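# Focus a camera until the monitor's dot ring merges

## Task

Turn the camera's focus until the circle of dots shown on the small monitor shrinks to one dot, at its smallest size, sitting on the middle dot. At the end the camera and the monitor must both still be upright on the table and pointing about the way they did at the start, or the attempt fails. Finish with the gripper released and moved away; focus that stays right only while the robot holds something does not count.

## Robot and tools

Robot: one Doosan M1013 six-joint arm carrying a Robotiq 2F-140 two-finger gripper. There is only one arm, so every call concerns that single gripper. Two cameras give images: cam_high (896x504, an overview) and cam_wrist (504x504, on the gripper).

Frames. Reported state uses the scene frame: origin on the table surface under the arm base, +z up, +y to the left when facing along +x. end_effector_position (metres) is the point midway between the finger pads when shut; end_effector_quat_wxyz is its orientation. Velocities are in m/s and rad/s. The printed position can be a little off, more so when reaching far. The gripper's own axes: fingers extend along +z, they open and close along y. Closed fingertips stick out about 33 mm past the reported point (9 mm when fully open), and closing pushes the tips roughly 24 mm further out, so keep clearance above surfaces.

execute_actions(actions): actions is a list of up to 15 actions; each action is a list of up to 15 rows; each row is a control step of 1/30 s, and a short action repeats its final row until 15 steps pass. A row holds 9 numbers, each from -1 to 1: dx, dy, dz, rx, ry, rz, position, force_limit, speed. The first six are an offset, not an absolute pose: they are measured in the gripper's own axes from the gripper pose measured when that action began (for the first action in a call, from the latest pose any result reported). Each row is relative to that same starting pose, not to the row before. Scale: 1.0 equals 0.6 m of travel or 180 degrees; rx, ry, rz form a single rotation vector. position sets finger opening: +1 fully open (140 mm), about -0.8 pads touching, -1 closes until blocked. force_limit sets squeeze (about 14 N at -1, 60 N at 0, 107 N at +1 for parts up to 40 mm). speed sets finger speed (about 30, 140, 250 mm/s at -1, 0, +1). An empty list simply returns state and images. Optionally a row may carry 6 extra numbers in [0,1], one stiffness multiplier per arm joint in base-to-wrist order; they persist until changed.

Each step the commanded pose is clipped to within 70 mm and 16 degrees of the measured pose, so big offsets need several actions; after an action the arm only continues up to that clipped pose. "Hand target" shows what the controller is driving toward. "pose unreachable" means the clearance check altered or blocked the command.

move(target, speed, stop_force, blocking): target is one 9-number row of the same form, its offset taken from the pose in the most recent result that reported one; the gripper travels a straight path toward it, taking the shorter rotation. speed is top path speed in m/s, 0.002 to 0.5 (default 0.25); rotation is capped at twice that in rad/s. Paths last 0.5 to 10 s; longer ones stop early. Finger values are sent at the start. stop_force (20 to 80 N, optional) ends the path when the estimated push against the motion exceeds that value for two steps; the gripper then backs up two steps and holds. Use it only with slow straight moves, not ones that rotate, and omit it when leaving a contact. blocking=false returns after 0.5 s while the arm keeps going; it cannot be combined with stop_force, and other motion commands are refused until a result shows the move ended. The "move:" line reports the ending: done, off_target, moving, held, fault or contact (contact overrides the others), limits such as paced (pose clipped) or held, and the distance left to target.

wait(seconds): 0 to 10; runs the scene holding the last command, returns early if a running move finishes. stop(): brakes a running move (fingers continue). zoom_image(camera, region): region [x0, y0, x1, y1] in pixels of that camera's latest image, at most 504x504; useful for checking the dot pattern on the monitor. read_manual(section): licence texts only. finished_scene(scene): ends the current scene by its number; irreversible; its result reports success.

Gripping: send position -1 and confirm object_status is 2. Status codes: 0 moving, 1 blocked while opening, 2 blocked while closing, 3 reached target or pads met. To change grip force while gripped, raise force_limit and shift position between -1 and -0.98. position_measured is in counts (3 open, 230 pads meet).

Hazards: hitting something with 144 N outside force, or a joint exceeding its load limit (waist/shoulder 302, elbow 142, wrist joints 40 N m, held weight included), causes a 10 s fault stop that skips the rest of the call. The arm is stiff, so commanding even slightly into a firm object can fault; approach slowly, ideally with stop_force. A MOTOR HOT warning precedes an over-temperature brake stop. Loose objects may get an occasional shove or tug. Do not drop, slam or tip anything, never knock items off the table, keep the camera and monitor upright and facing as before, then open the gripper and withdraw before ending.

Each tool is called after "Call:" as name([rows], argument=value, ...), one row to a line, values as JSON.

## Session

Call:
execute_actions(actions=[])

Scene clock: 0.00 s.
end_effector_position=(+0.7174, -0.6560, +0.2136) position_measured=3 object_status=3 end_effector_quat_wxyz=(-0.069, -0.458, +0.842, -0.276) end_effector_velocity=(-0.000, +0.000, -0.001) end_effector_angular_velocity=(+0.000, +0.000, -0.000)
Joint positions: [-0.623  0.534  1.439 -0.51   0.769  3.352]
Joint velocities: [-0.  0.  0. -0. -0.  0.]
Hand target: +0.717, -0.656, +0.214; -0.069, -0.458, +0.842, -0.276
Joint stiffness scale: [1. 1. 1. 1. 1. 1.]

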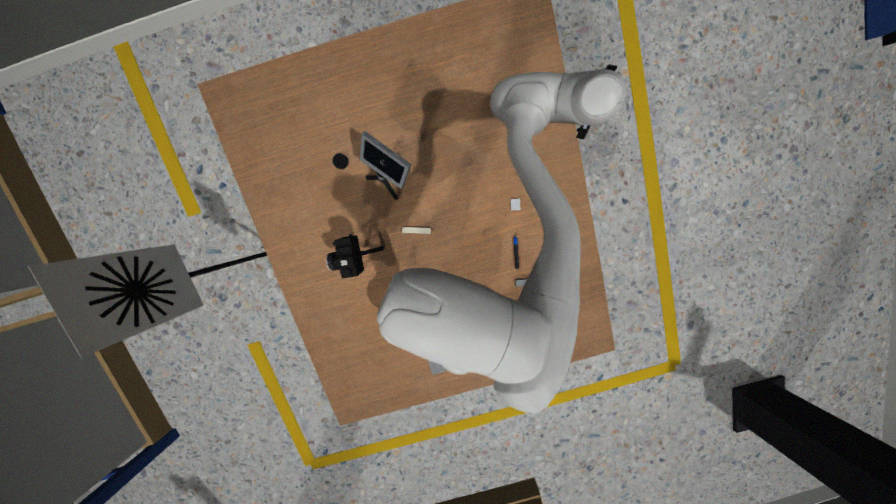

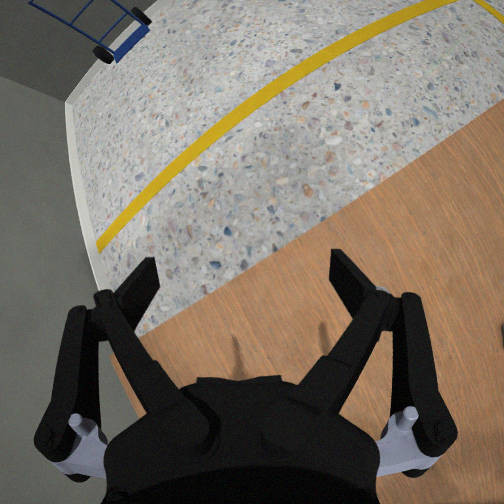

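Call:
zoom_image(camera="cam_high", region=[290, 120, 450, 300])

Region (290, 120, 450, 300) of cam_high's 896x504 image, scaled by 2.800, with more detail than that image has.

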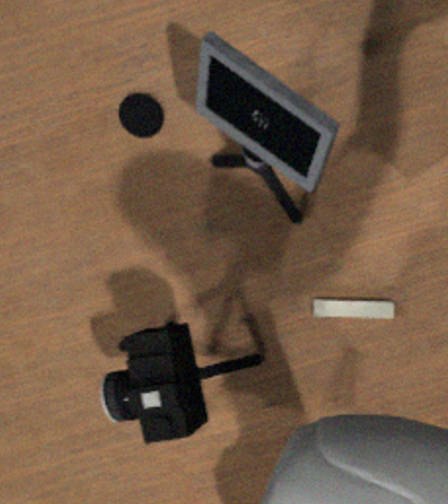

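Call:
move(target=[-0.328,0.532,-0.869,0.006,0.163,-0.202,0.5,0,0], speed=0.35)

Scene clock: 15.93 s.
end_effector_position=(+0.5000, -0.0997, +0.4462) position_measured=66 object_status=3 end_effector_quat_wxyz=(+0.352, +0.613, -0.614, +0.350) end_effector_velocity=(-0.001, +0.001, +0.001) end_effector_angular_velocity=(-0.003, +0.002, -0.001)
Joint positions: [ 0.325  0.018  1.882 -0.973  1.648  3.562]
Joint velocities: [ 0.003 -0.     0.    -0.     0.005  0.   ]
Hand target: +0.501, -0.099, +0.450; +0.353, +0.613, -0.612, +0.353
Off the commanded pose: 0.004 m, 1 deg.
Joint stiffness scale: [1. 1. 1. 1. 1. 1.]
move: off_target

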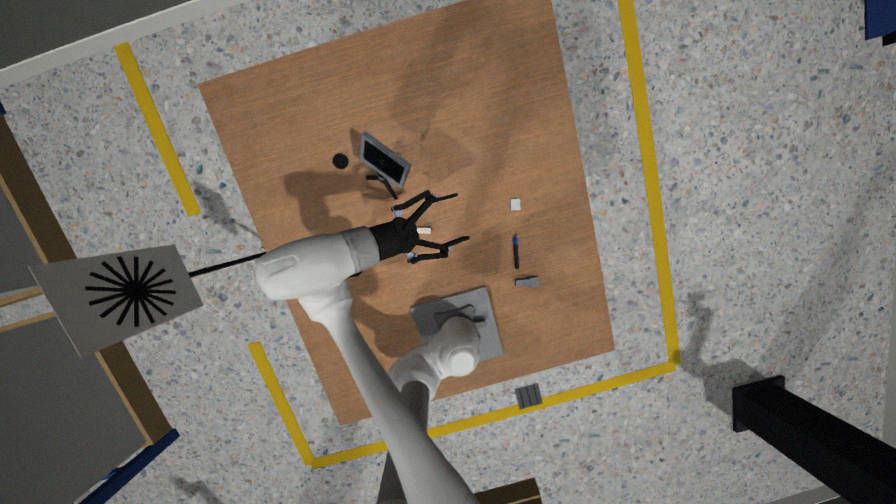

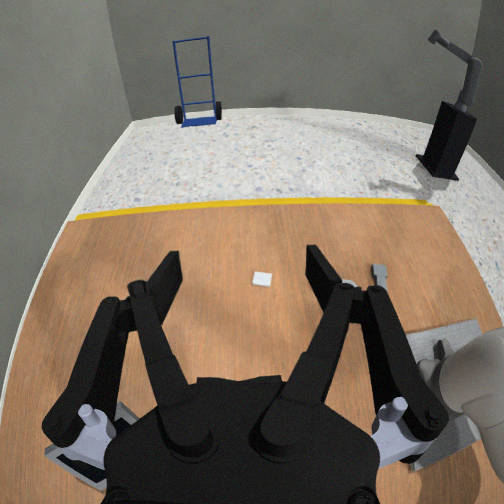

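Call:
move(target=[-0.642,0.067,-0.727,0,0,0,0.5,0,0], speed=0.35)

Call:
move(target=[-0.14,0,0.14,0,0,0,0.5,0,0], speed=0.15)

Scene clock: 28.13 s.
end_effector_position=(+0.4637, +0.4680, +0.3341) position_measured=66 object_status=3 end_effector_quat_wxyz=(+0.353, +0.614, -0.613, +0.352) end_effector_velocity=(+0.000, +0.002, +0.001) end_effector_angular_velocity=(+0.002, -0.001, -0.001)
Joint positions: [ 1.012  0.618  1.279 -0.596  2.118  4.034]
Joint velocities: [ 0.001  0.002 -0.006  0.001  0.003  0.   ]
Hand target: +0.462, +0.472, +0.334; +0.352, +0.613, -0.615, +0.350
Off the commanded pose: 0.004 m, 0 deg.
Joint stiffness scale: [1. 1. 1. 1. 1. 1.]
move: off_target

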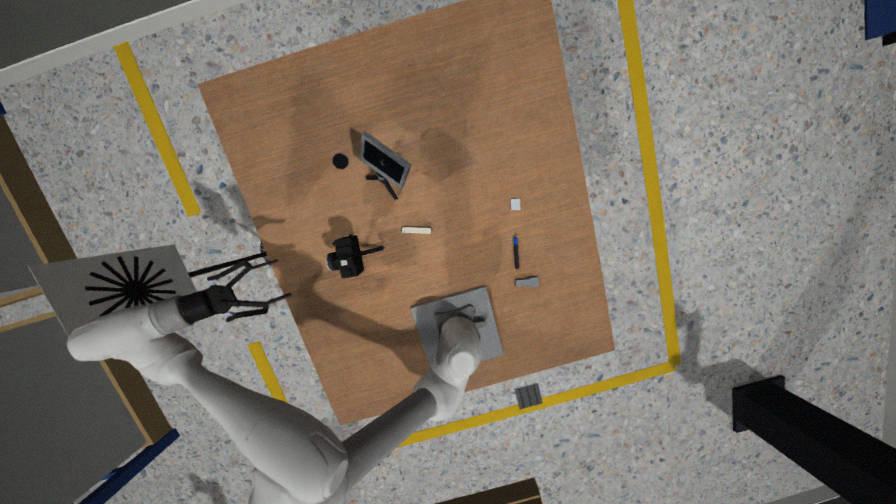

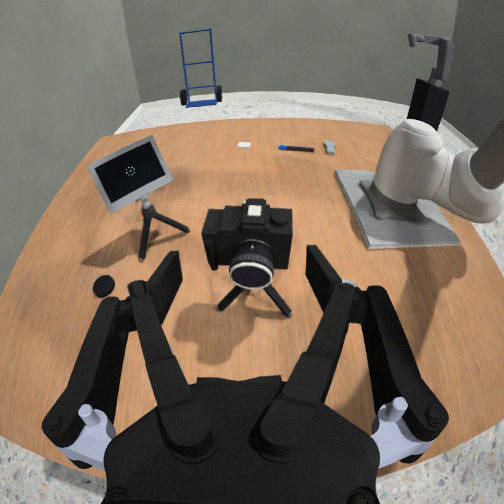

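Scene clock: 29.37 s.
end_effector_position=(+0.4650, +0.4402, +0.2244) position_measured=66 object_status=3 end_effector_quat_wxyz=(+0.350, +0.615, -0.611, +0.354) end_effector_velocity=(+0.000, -0.000, -0.002) end_effector_angular_velocity=(+0.002, -0.001, -0.000)
Joint positions: [ 0.996  0.653  1.432 -0.563  1.947  4.134]
Joint velocities: [-0.001  0.     0.002  0.001 -0.004  0.002]
Hand target: +0.463, +0.438, +0.219; +0.353, +0.613, -0.613, +0.352
Off the commanded pose: 0.006 m, 0 deg.
Joint stiffness scale: [1. 1. 1. 1. 1. 1.]
move: off_target

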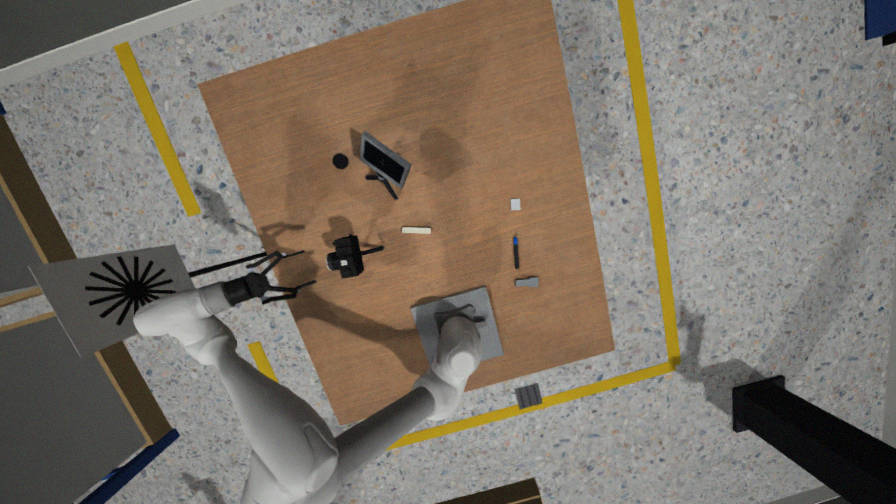

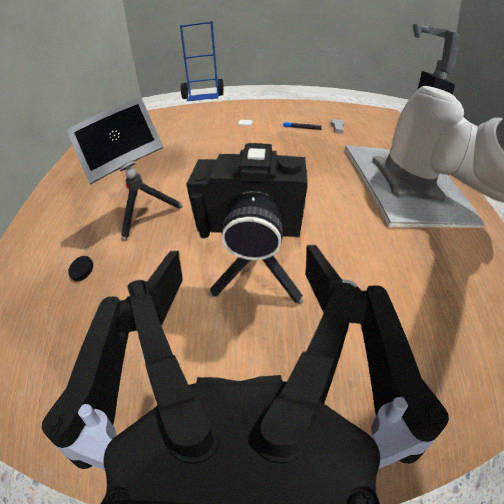

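Call:
move(target=[-0.015,0.022,0.12,0,0,0,0.3,0,0], speed=0.06)

Call:
zoom_image(camera="cam_high", region=[290, 213, 400, 303])

Scene clock: 36.03 s.
end_effector_position=(+0.4528, +0.3860, +0.1814) position_measured=91 object_status=3 end_effector_quat_wxyz=(+0.350, +0.617, -0.610, +0.354) end_effector_velocity=(+0.000, -0.001, -0.001) end_effector_angular_velocity=(+0.001, -0.001, -0.000)
Joint positions: [ 0.971  0.619  1.584 -0.563  1.834  4.177]
Joint velocities: [-0.001 -0.001  0.003 -0.    -0.003  0.001]
Hand target: +0.452, +0.382, +0.180; +0.350, +0.615, -0.611, +0.354
Off the commanded pose: 0.004 m, 0 deg.
Joint stiffness scale: [1. 1. 1. 1. 1. 1.]
move: off_target

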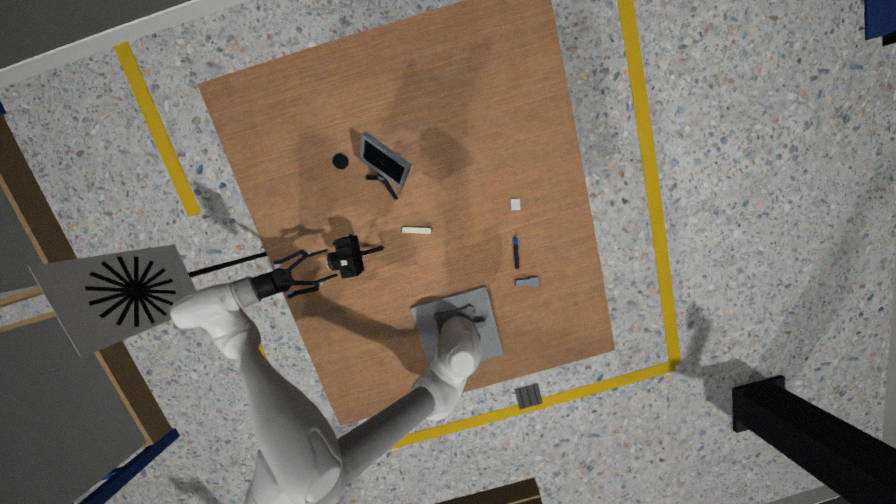

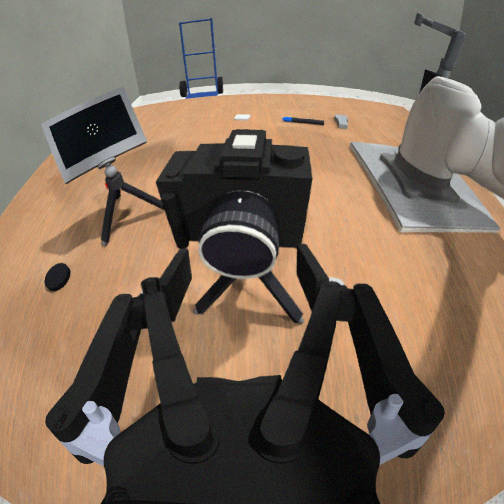

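Region (290, 213, 400, 303) of cam_high's 896x504 image, scaled by 4.582, with more detail than that image has; it fills the top 412 rows of this view, and the rest is white.

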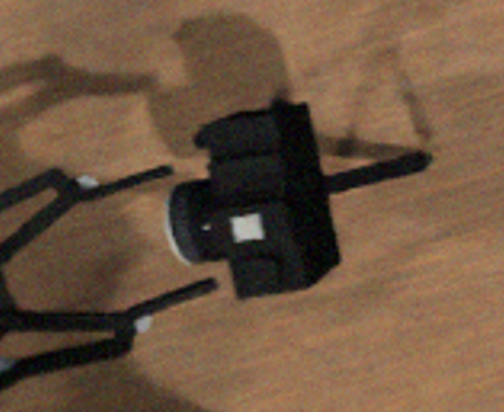

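Call:
move(target=[0.015,-0.008,0.045,0,0,0,0.25,0,0], speed=0.04)

Call:
execute_actions([
  [[0,0,0,0,0,0,-1,-0.7,-1]],
  [[0,0,0,0,0,0,-1,-0.7,-1]],
])

Call:
zoom_image(camera="cam_wrist", region=[30, 80, 150, 200])

Scene clock: 44.60 s.
end_effector_position=(+0.4566, +0.3625, +0.1757) position_measured=98 object_status=3 end_effector_quat_wxyz=(+0.350, +0.616, -0.612, +0.352) end_effector_velocity=(-0.001, -0.002, -0.001) end_effector_angular_velocity=(-0.002, +0.002, +0.000)
Joint positions: [ 0.948  0.602  1.626 -0.572  1.802  4.177]
Joint velocities: [-0.001 -0.     0.005 -0.001 -0.003  0.   ]
Hand target: +0.458, +0.358, +0.176; +0.350, +0.617, -0.610, +0.354
Off the commanded pose: 0.004 m, 0 deg.
Joint stiffness scale: [1. 1. 1. 1. 1. 1.]
move: off_target

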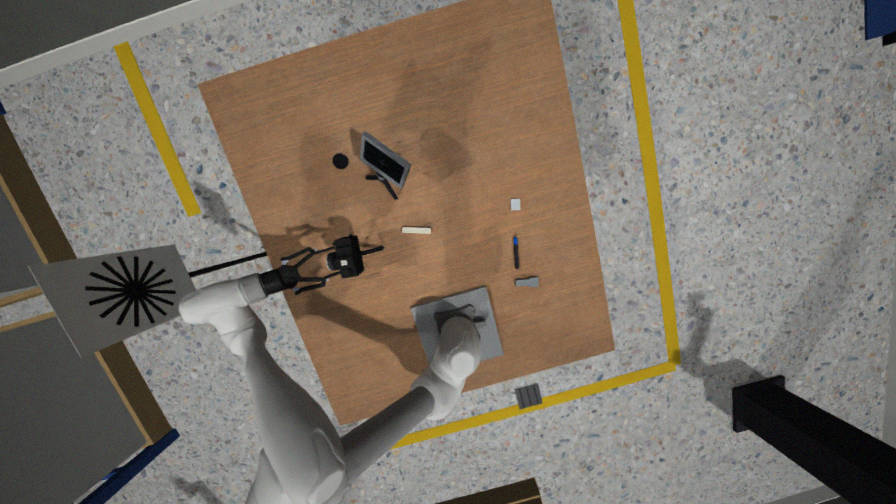

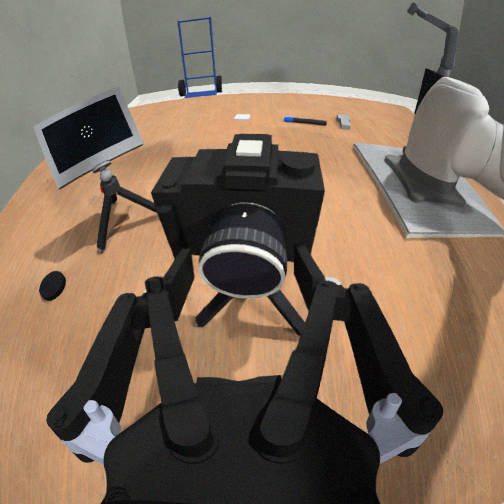

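Scene clock: 45.60 s.
end_effector_position=(+0.4566, +0.3624, +0.1758) position_measured=130 object_status=2 end_effector_quat_wxyz=(+0.350, +0.616, -0.612, +0.352) end_effector_velocity=(+0.000, +0.000, +0.000) end_effector_angular_velocity=(+0.000, -0.000, +0.001)
Joint positions: [ 0.948  0.602  1.626 -0.572  1.803  4.177]
Joint velocities: [ 0. -0. -0. -0. -0. -0.]
Hand target: +0.457, +0.362, +0.176; +0.350, +0.616, -0.612, +0.352
Off the commanded pose: 0.000 m, 0 deg.
Joint stiffness scale: [1. 1. 1. 1. 1. 1.]

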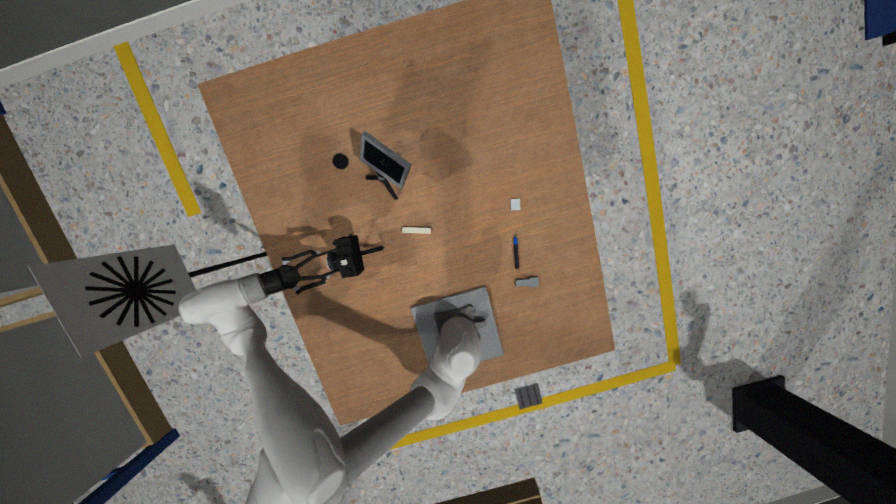

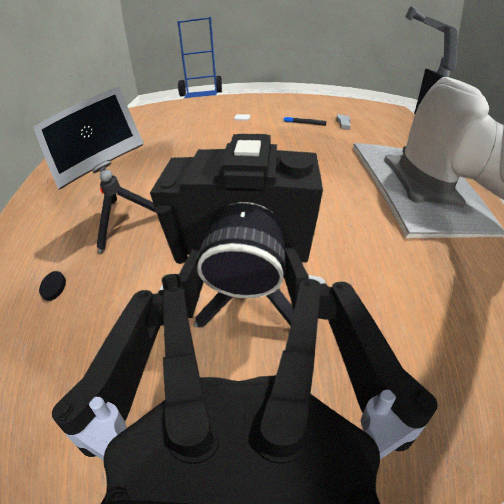

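Region (30, 80, 150, 200) of cam_wrist's 504x504 image, scaled by 4.200, with more detail than that image has.

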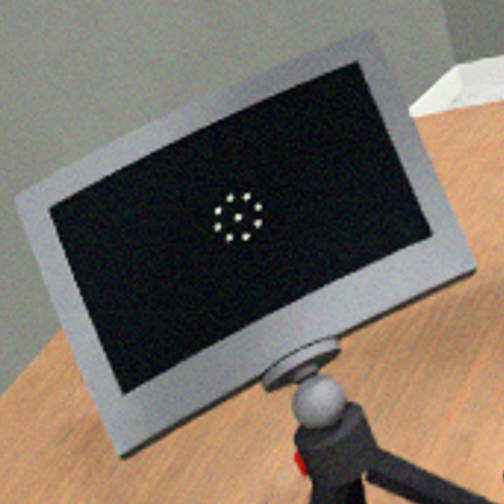

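Call:
move(target=[0,0,0,-0.0417,0,-0.0722,-1,-0.7,-1], speed=0.12)

Call:
zoom_image(camera="cam_wrist", region=[40, 30, 160, 150])

Scene clock: 50.63 s.
end_effector_position=(+0.4565, +0.3612, +0.1762) position_measured=130 object_status=2 end_effector_quat_wxyz=(+0.424, +0.657, -0.560, +0.275) end_effector_velocity=(+0.001, +0.001, +0.000) end_effector_angular_velocity=(+0.002, +0.009, +0.001)
Joint positions: [ 0.91   0.638  1.574 -0.508  1.877  3.947]
Joint velocities: [-0.002  0.002 -0.005  0.002  0.003 -0.01 ]
Hand target: +0.457, +0.362, +0.176; +0.427, +0.657, -0.560, +0.269
Off the commanded pose: 0.001 m, 1 deg.
Joint stiffness scale: [1. 1. 1. 1. 1. 1.]
move: done

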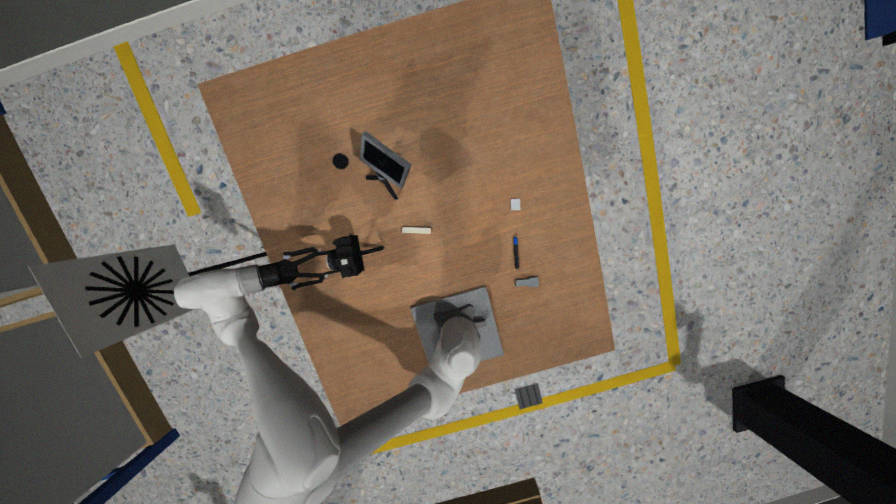

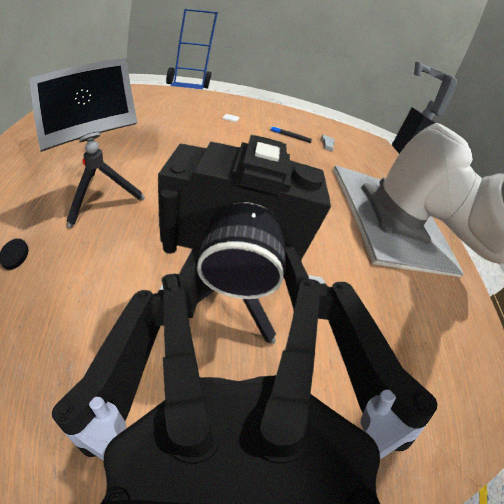

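Region (40, 30, 160, 150) of cam_wrist's 504x504 image, scaled by 4.200, with more detail than that image has.

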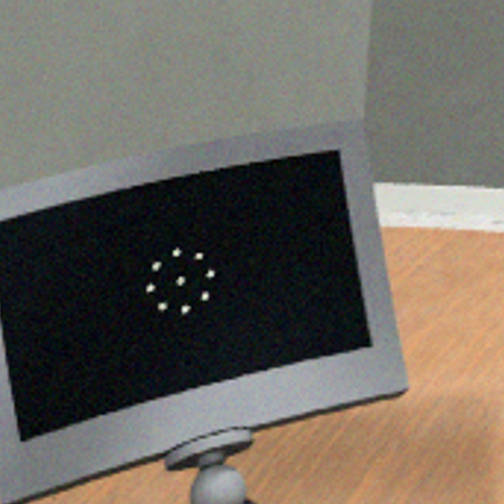

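Call:
move(target=[0,0,0,0.125,0,0.2165,-1,-0.7,-1], speed=0.15)

Call:
zoom_image(camera="cam_wrist", region=[40, 130, 160, 250])

Scene clock: 56.83 s.
end_effector_position=(+0.4571, +0.3623, +0.1763) position_measured=130 object_status=2 end_effector_quat_wxyz=(-0.179, -0.503, +0.683, -0.499) end_effector_velocity=(+0.000, -0.000, +0.001) end_effector_angular_velocity=(+0.000, -0.011, -0.001)
Joint positions: [ 1.036  0.568  1.737 -0.754  1.713  4.69 ]
Joint velocities: [ 0.001 -0.001  0.002 -0.004  0.     0.011]
Hand target: +0.456, +0.361, +0.176; -0.175, -0.503, +0.682, -0.502
Off the commanded pose: 0.001 m, 1 deg.
Joint stiffness scale: [1. 1. 1. 1. 1. 1.]
move: done

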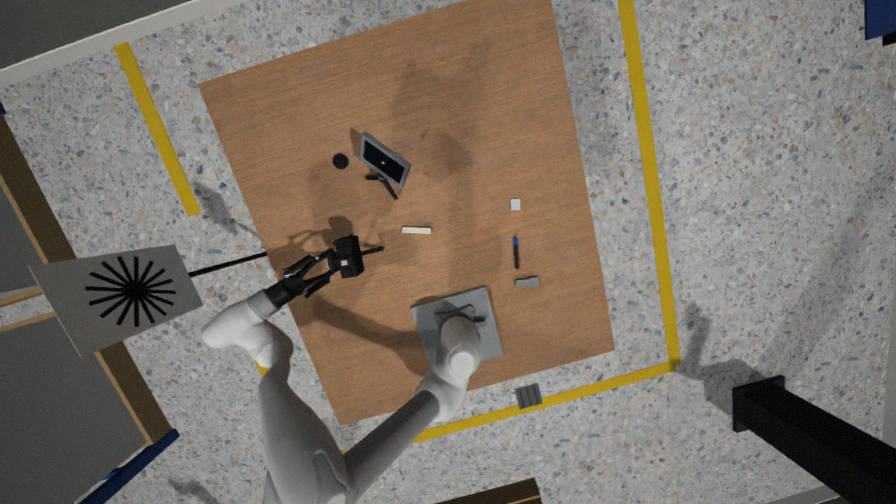

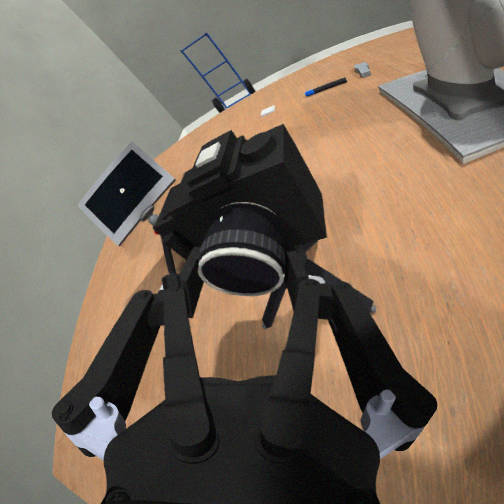

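Region (40, 130, 160, 250) of cam_wrist's 504x504 image, scaled by 4.200, with more detail than that image has.

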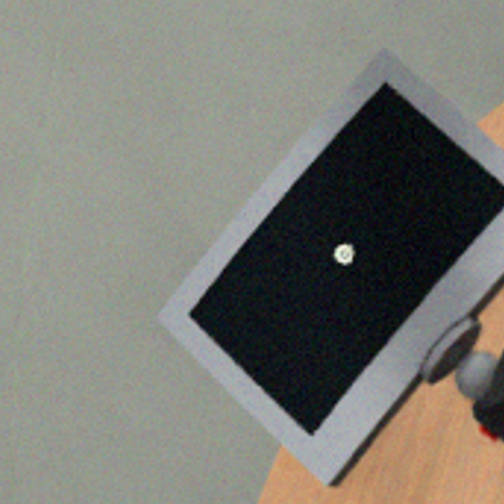

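Call:
move(target=[0,0,0.002,0.025,0,0.0433,-1,-0.7,-1], speed=0.1)

Call:
zoom_image(camera="cam_wrist", region=[110, 180, 160, 230])

Scene clock: 62.70 s.
end_effector_position=(+0.4576, +0.3620, +0.1774) position_measured=130 object_status=2 end_effector_quat_wxyz=(-0.128, -0.462, +0.698, -0.533) end_effector_velocity=(-0.000, -0.000, -0.001) end_effector_angular_velocity=(-0.001, -0.010, -0.000)
Joint positions: [ 1.057  0.569  1.762 -0.804  1.708  4.845]
Joint velocities: [ 0.001  0.001  0.002 -0.004 -0.     0.011]
Hand target: +0.457, +0.361, +0.176; -0.125, -0.462, +0.695, -0.536
Off the commanded pose: 0.002 m, 1 deg.
Joint stiffness scale: [1. 1. 1. 1. 1. 1.]
move: done

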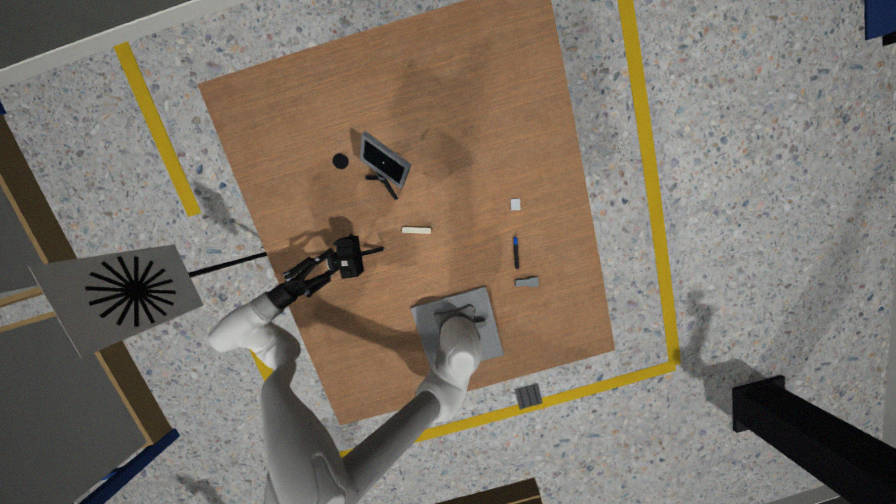

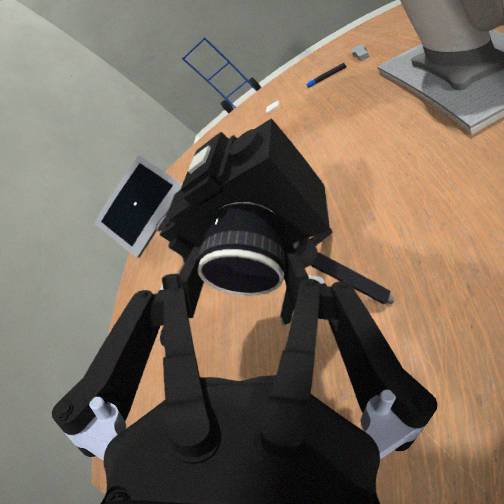

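Region (110, 180, 160, 230) of cam_wrist's 504x504 image, scaled by 10.080, with more detail than that image has.

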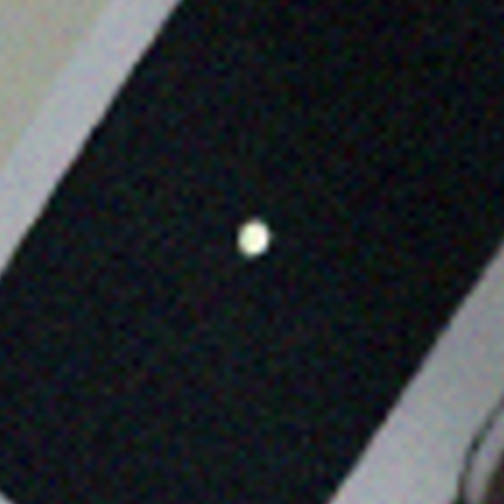

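Call:
move(target=[0,0,0.002,0.011,0,0.019,-1,-0.7,-1], speed=0.1)

Call:
zoom_image(camera="cam_wrist", region=[115, 185, 165, 235])

Call:
move(target=[0,0,0.002,0.011,0,0.019,-1,-0.7,-1], speed=0.1)

Call:
zoom_image(camera="cam_wrist", region=[120, 190, 170, 240])

Scene clock: 70.13 s.
end_effector_position=(+0.4582, +0.3619, +0.1781) position_measured=130 object_status=2 end_effector_quat_wxyz=(-0.106, -0.443, +0.705, -0.544) end_effector_velocity=(+0.000, -0.000, -0.000) end_effector_angular_velocity=(+0.001, -0.010, -0.000)
Joint positions: [ 1.063  0.571  1.77  -0.821  1.708  4.91 ]
Joint velocities: [ 0.001  0.001  0.002 -0.003 -0.001  0.011]
Hand target: +0.458, +0.361, +0.177; -0.104, -0.443, +0.702, -0.548
Off the commanded pose: 0.002 m, 1 deg.
Joint stiffness scale: [1. 1. 1. 1. 1. 1.]
move: done

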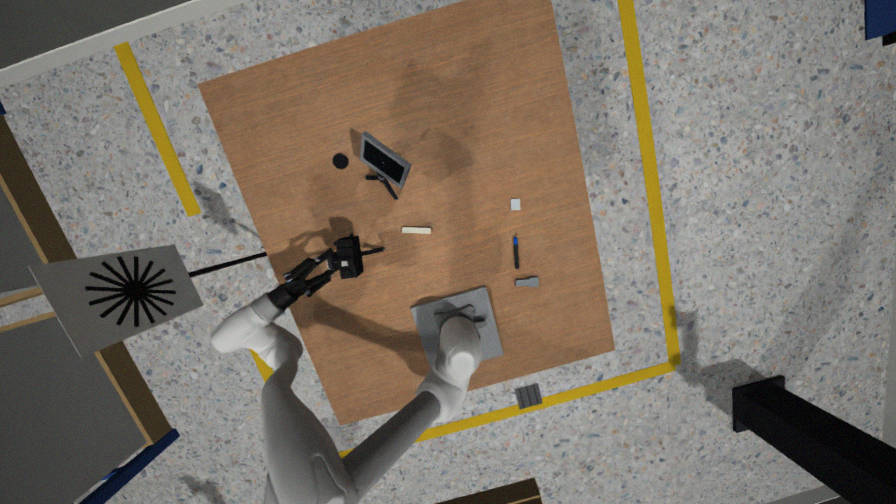

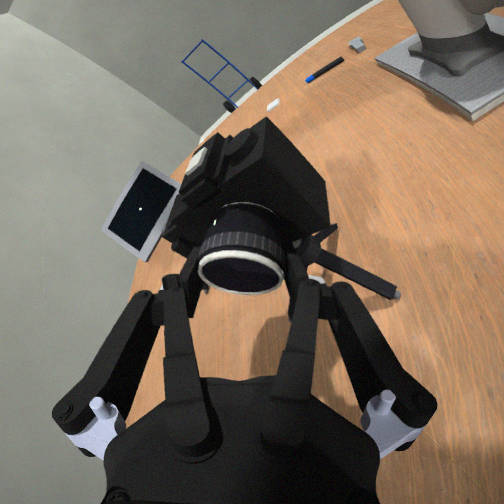

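Region (115, 185, 165, 235) of cam_wrist's 504x504 image, scaled by 10.080, with more detail than that image has.

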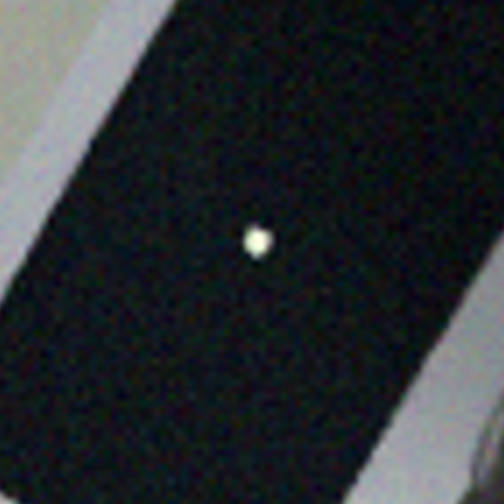

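Scene clock: 70.87 s.
end_effector_position=(+0.4594, +0.3621, +0.1785) position_measured=130 object_status=2 end_effector_quat_wxyz=(-0.084, -0.424, +0.711, -0.555) end_effector_velocity=(-0.000, -0.001, -0.001) end_effector_angular_velocity=(-0.001, -0.010, -0.000)
Joint positions: [ 1.069  0.573  1.776 -0.84   1.708  4.975]
Joint velocities: [ 0.001  0.002  0.003 -0.004  0.     0.012]
Hand target: +0.459, +0.361, +0.178; -0.082, -0.423, +0.708, -0.559
Off the commanded pose: 0.002 m, 1 deg.
Joint stiffness scale: [1. 1. 1. 1. 1. 1.]
move: done

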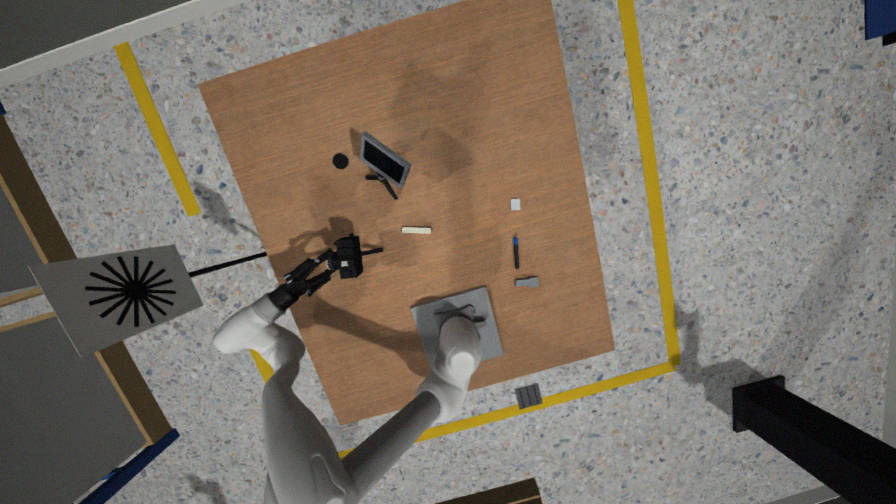

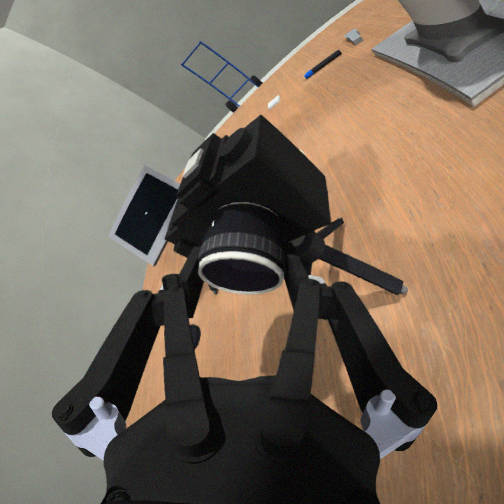

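Region (120, 190, 170, 240) of cam_wrist's 504x504 image, scaled by 10.080, with more detail than that image has.

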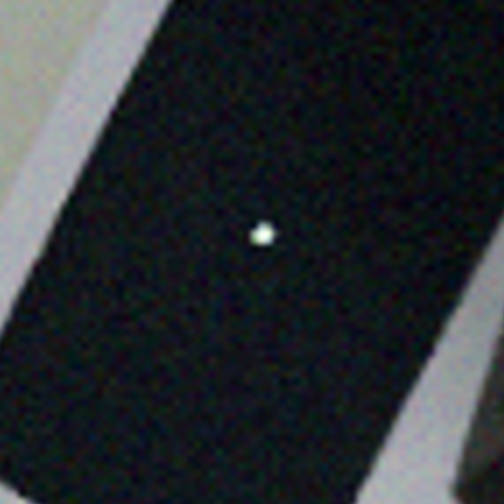

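Call:
move(target=[0,0.006,0,0.011,0,0.019,-1,-0.7,-1], speed=0.1)

Call:
zoom_image(camera="cam_wrist", region=[125, 195, 175, 245])

Scene clock: 81.20 s.
end_effector_position=(+0.4589, +0.3629, +0.1783) position_measured=130 object_status=2 end_effector_quat_wxyz=(-0.062, -0.404, +0.716, -0.566) end_effector_velocity=(-0.000, -0.001, -0.000) end_effector_angular_velocity=(-0.001, -0.010, -0.001)
Joint positions: [ 1.078  0.578  1.784 -0.858  1.711  5.044]
Joint velocities: [ 0.001  0.001  0.002 -0.003  0.001  0.011]
Hand target: +0.457, +0.362, +0.176; -0.061, -0.404, +0.714, -0.569
Off the commanded pose: 0.003 m, 0 deg.
Joint stiffness scale: [1. 1. 1. 1. 1. 1.]
move: done

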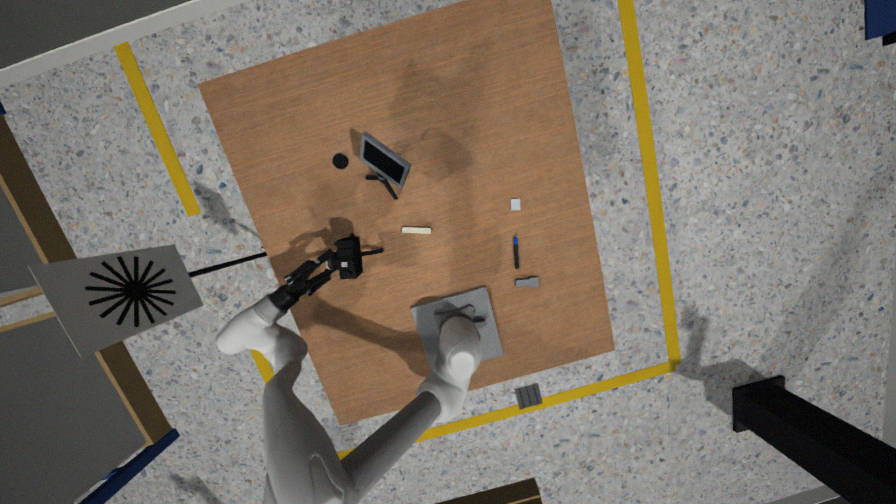

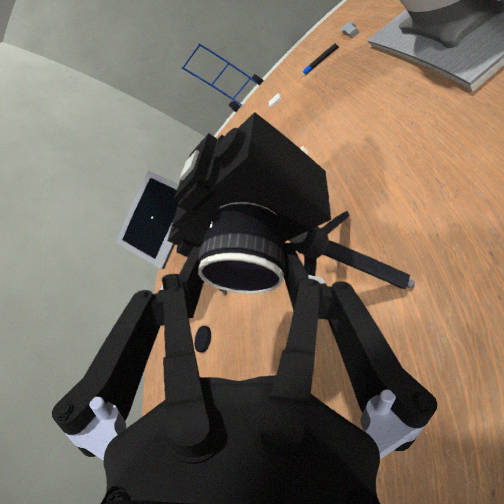

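Region (125, 195, 175, 245) of cam_wrist's 504x504 image, scaled by 10.080, with more detail than that image has.

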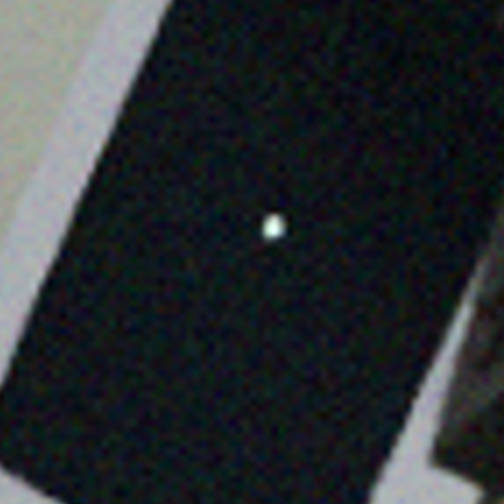

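Call:
move(target=[0,0.004,0,-0.007,0,-0.012,-1,-0.7,-1], speed=0.1)

Call:
zoom_image(camera="cam_wrist", region=[125, 195, 175, 245])

Call:
execute_actions([
  [[0,0,0,0,0,0,0.2,-0.7,-0.5]],
])

Call:
zoom_image(camera="cam_wrist", region=[125, 195, 175, 245])

Scene clock: 88.27 s.
end_effector_position=(+0.4580, +0.3622, +0.1778) position_measured=130 object_status=2 end_effector_quat_wxyz=(-0.074, -0.416, +0.710, -0.563) end_effector_velocity=(-0.000, +0.001, +0.000) end_effector_angular_velocity=(-0.001, +0.008, +0.001)
Joint positions: [ 1.076  0.577  1.784 -0.853  1.711  5.008]
Joint velocities: [-0.    -0.    -0.002  0.002  0.001 -0.009]
Hand target: +0.457, +0.363, +0.176; -0.077, -0.417, +0.714, -0.557
Off the commanded pose: 0.002 m, 1 deg.
Joint stiffness scale: [1. 1. 1. 1. 1. 1.]
move: done

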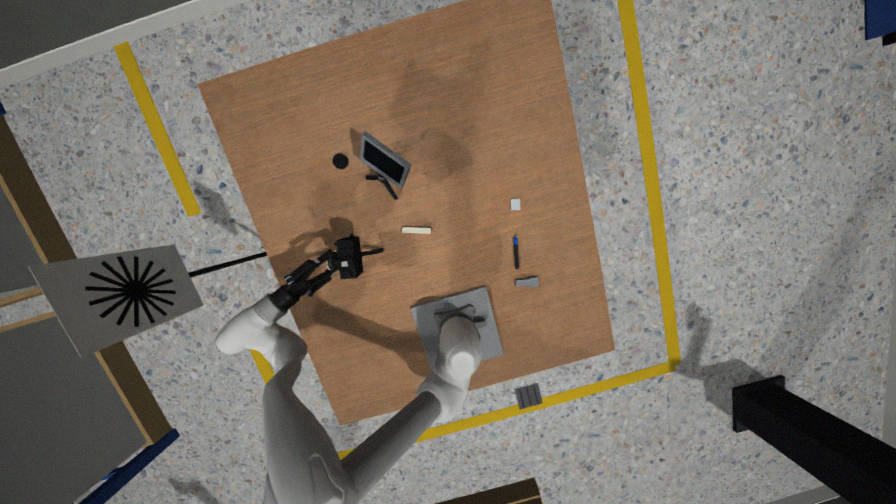

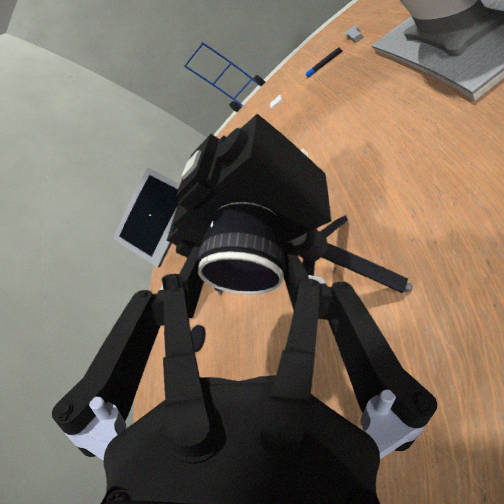

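Region (125, 195, 175, 245) of cam_wrist's 504x504 image, scaled by 10.080, with more detail than that image has.

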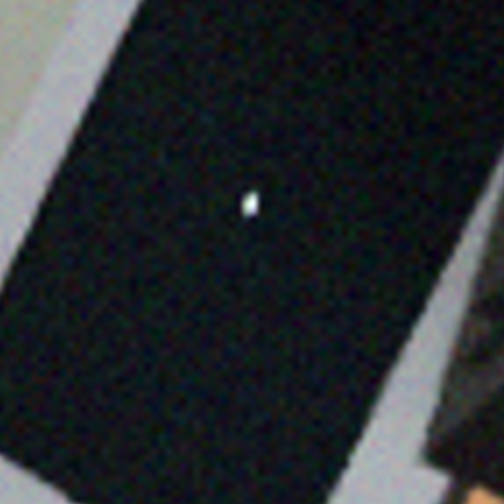

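Scene clock: 88.77 s.
end_effector_position=(+0.4580, +0.3622, +0.1778) position_measured=104 object_status=3 end_effector_quat_wxyz=(-0.074, -0.416, +0.710, -0.563) end_effector_velocity=(+0.000, +0.000, -0.000) end_effector_angular_velocity=(-0.000, -0.001, -0.001)
Joint positions: [ 1.076  0.577  1.784 -0.853  1.711  5.008]
Joint velocities: [-0.     0.001 -0.001 -0.     0.     0.001]
Hand target: +0.458, +0.362, +0.178; -0.074, -0.416, +0.710, -0.563
Off the commanded pose: 0.000 m, 0 deg.
Joint stiffness scale: [1. 1. 1. 1. 1. 1.]

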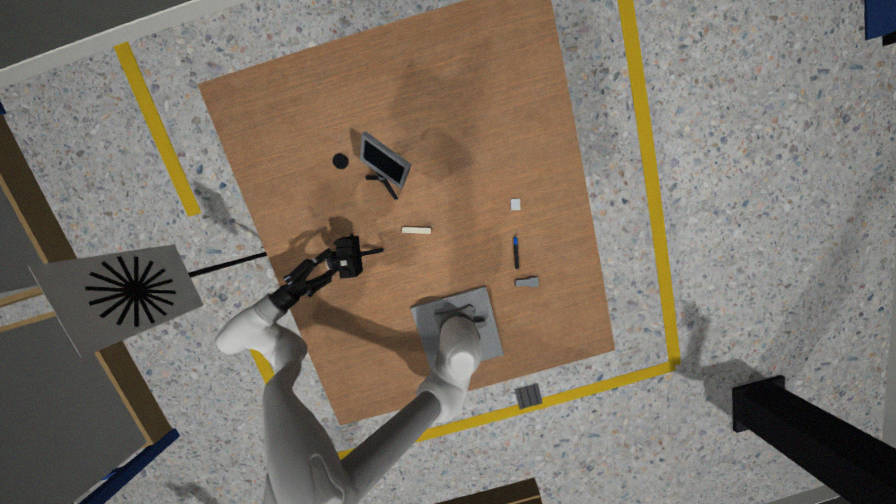

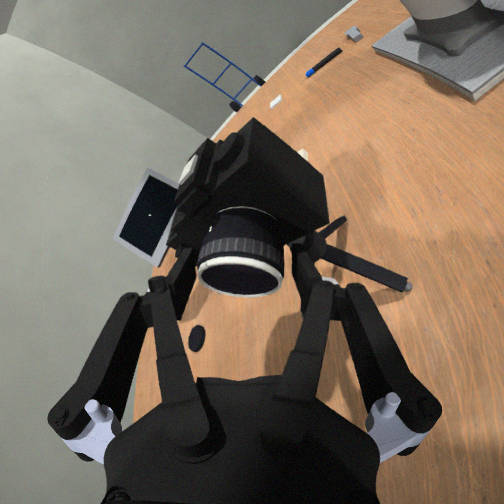

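Region (125, 195, 175, 245) of cam_wrist's 504x504 image, scaled by 10.080, with more detail than that image has.

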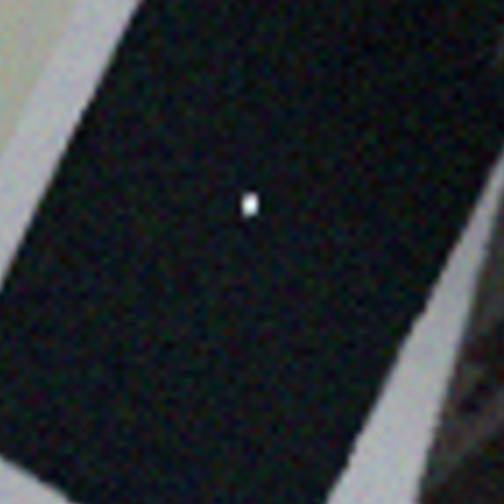

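Minimal. Retreat.

Call:
move(target=[-0.06,0,-0.2,0,0,0,0.2,-0.7,0], speed=0.15)

Call:
zoom_image(camera="cam_high", region=[310, 120, 430, 290])

Scene clock: 93.67 s.
end_effector_position=(+0.4397, +0.4804, +0.1998) position_measured=104 object_status=3 end_effector_quat_wxyz=(-0.071, -0.415, +0.710, -0.565) end_effector_velocity=(+0.000, +0.002, +0.000) end_effector_angular_velocity=(-0.001, -0.000, -0.001)
Joint positions: [ 1.169  0.675  1.552 -0.809  1.854  4.958]
Joint velocities: [ 0.001  0.003 -0.004 -0.     0.003 -0.001]
Hand target: +0.438, +0.484, +0.200; -0.074, -0.416, +0.710, -0.563
Off the commanded pose: 0.004 m, 0 deg.
Joint stiffness scale: [1. 1. 1. 1. 1. 1.]
move: off_target

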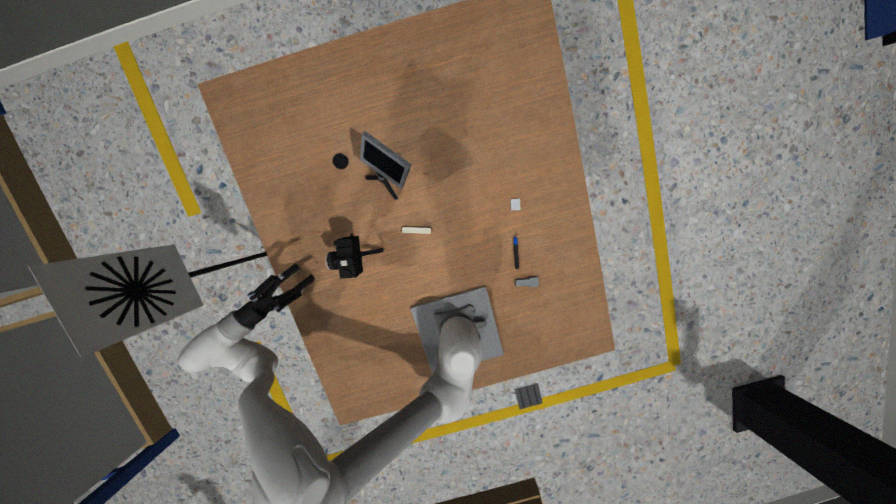

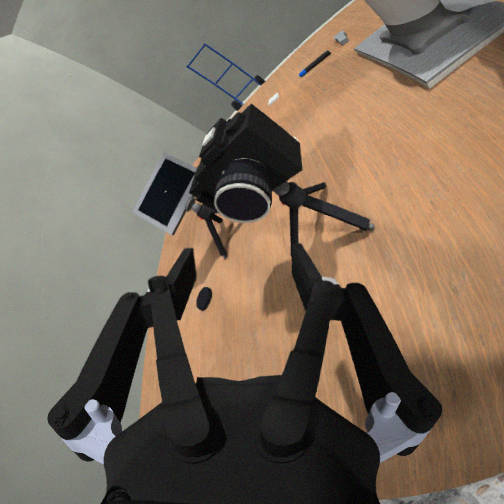

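Region (310, 120, 430, 290) of cam_high's 896x504 image, scaled by 2.965, with more detail than that image has; it fills the left 356 columns of this view, and the rest is white.

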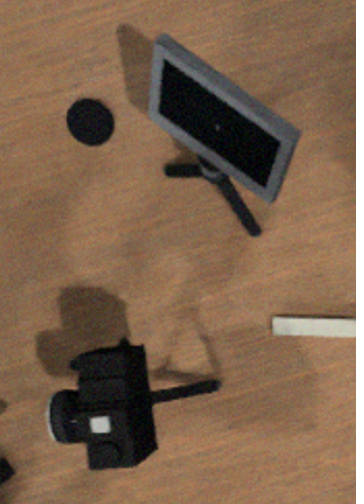

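Call:
finished_scene(scene=2)

The scene is finished: the task was done.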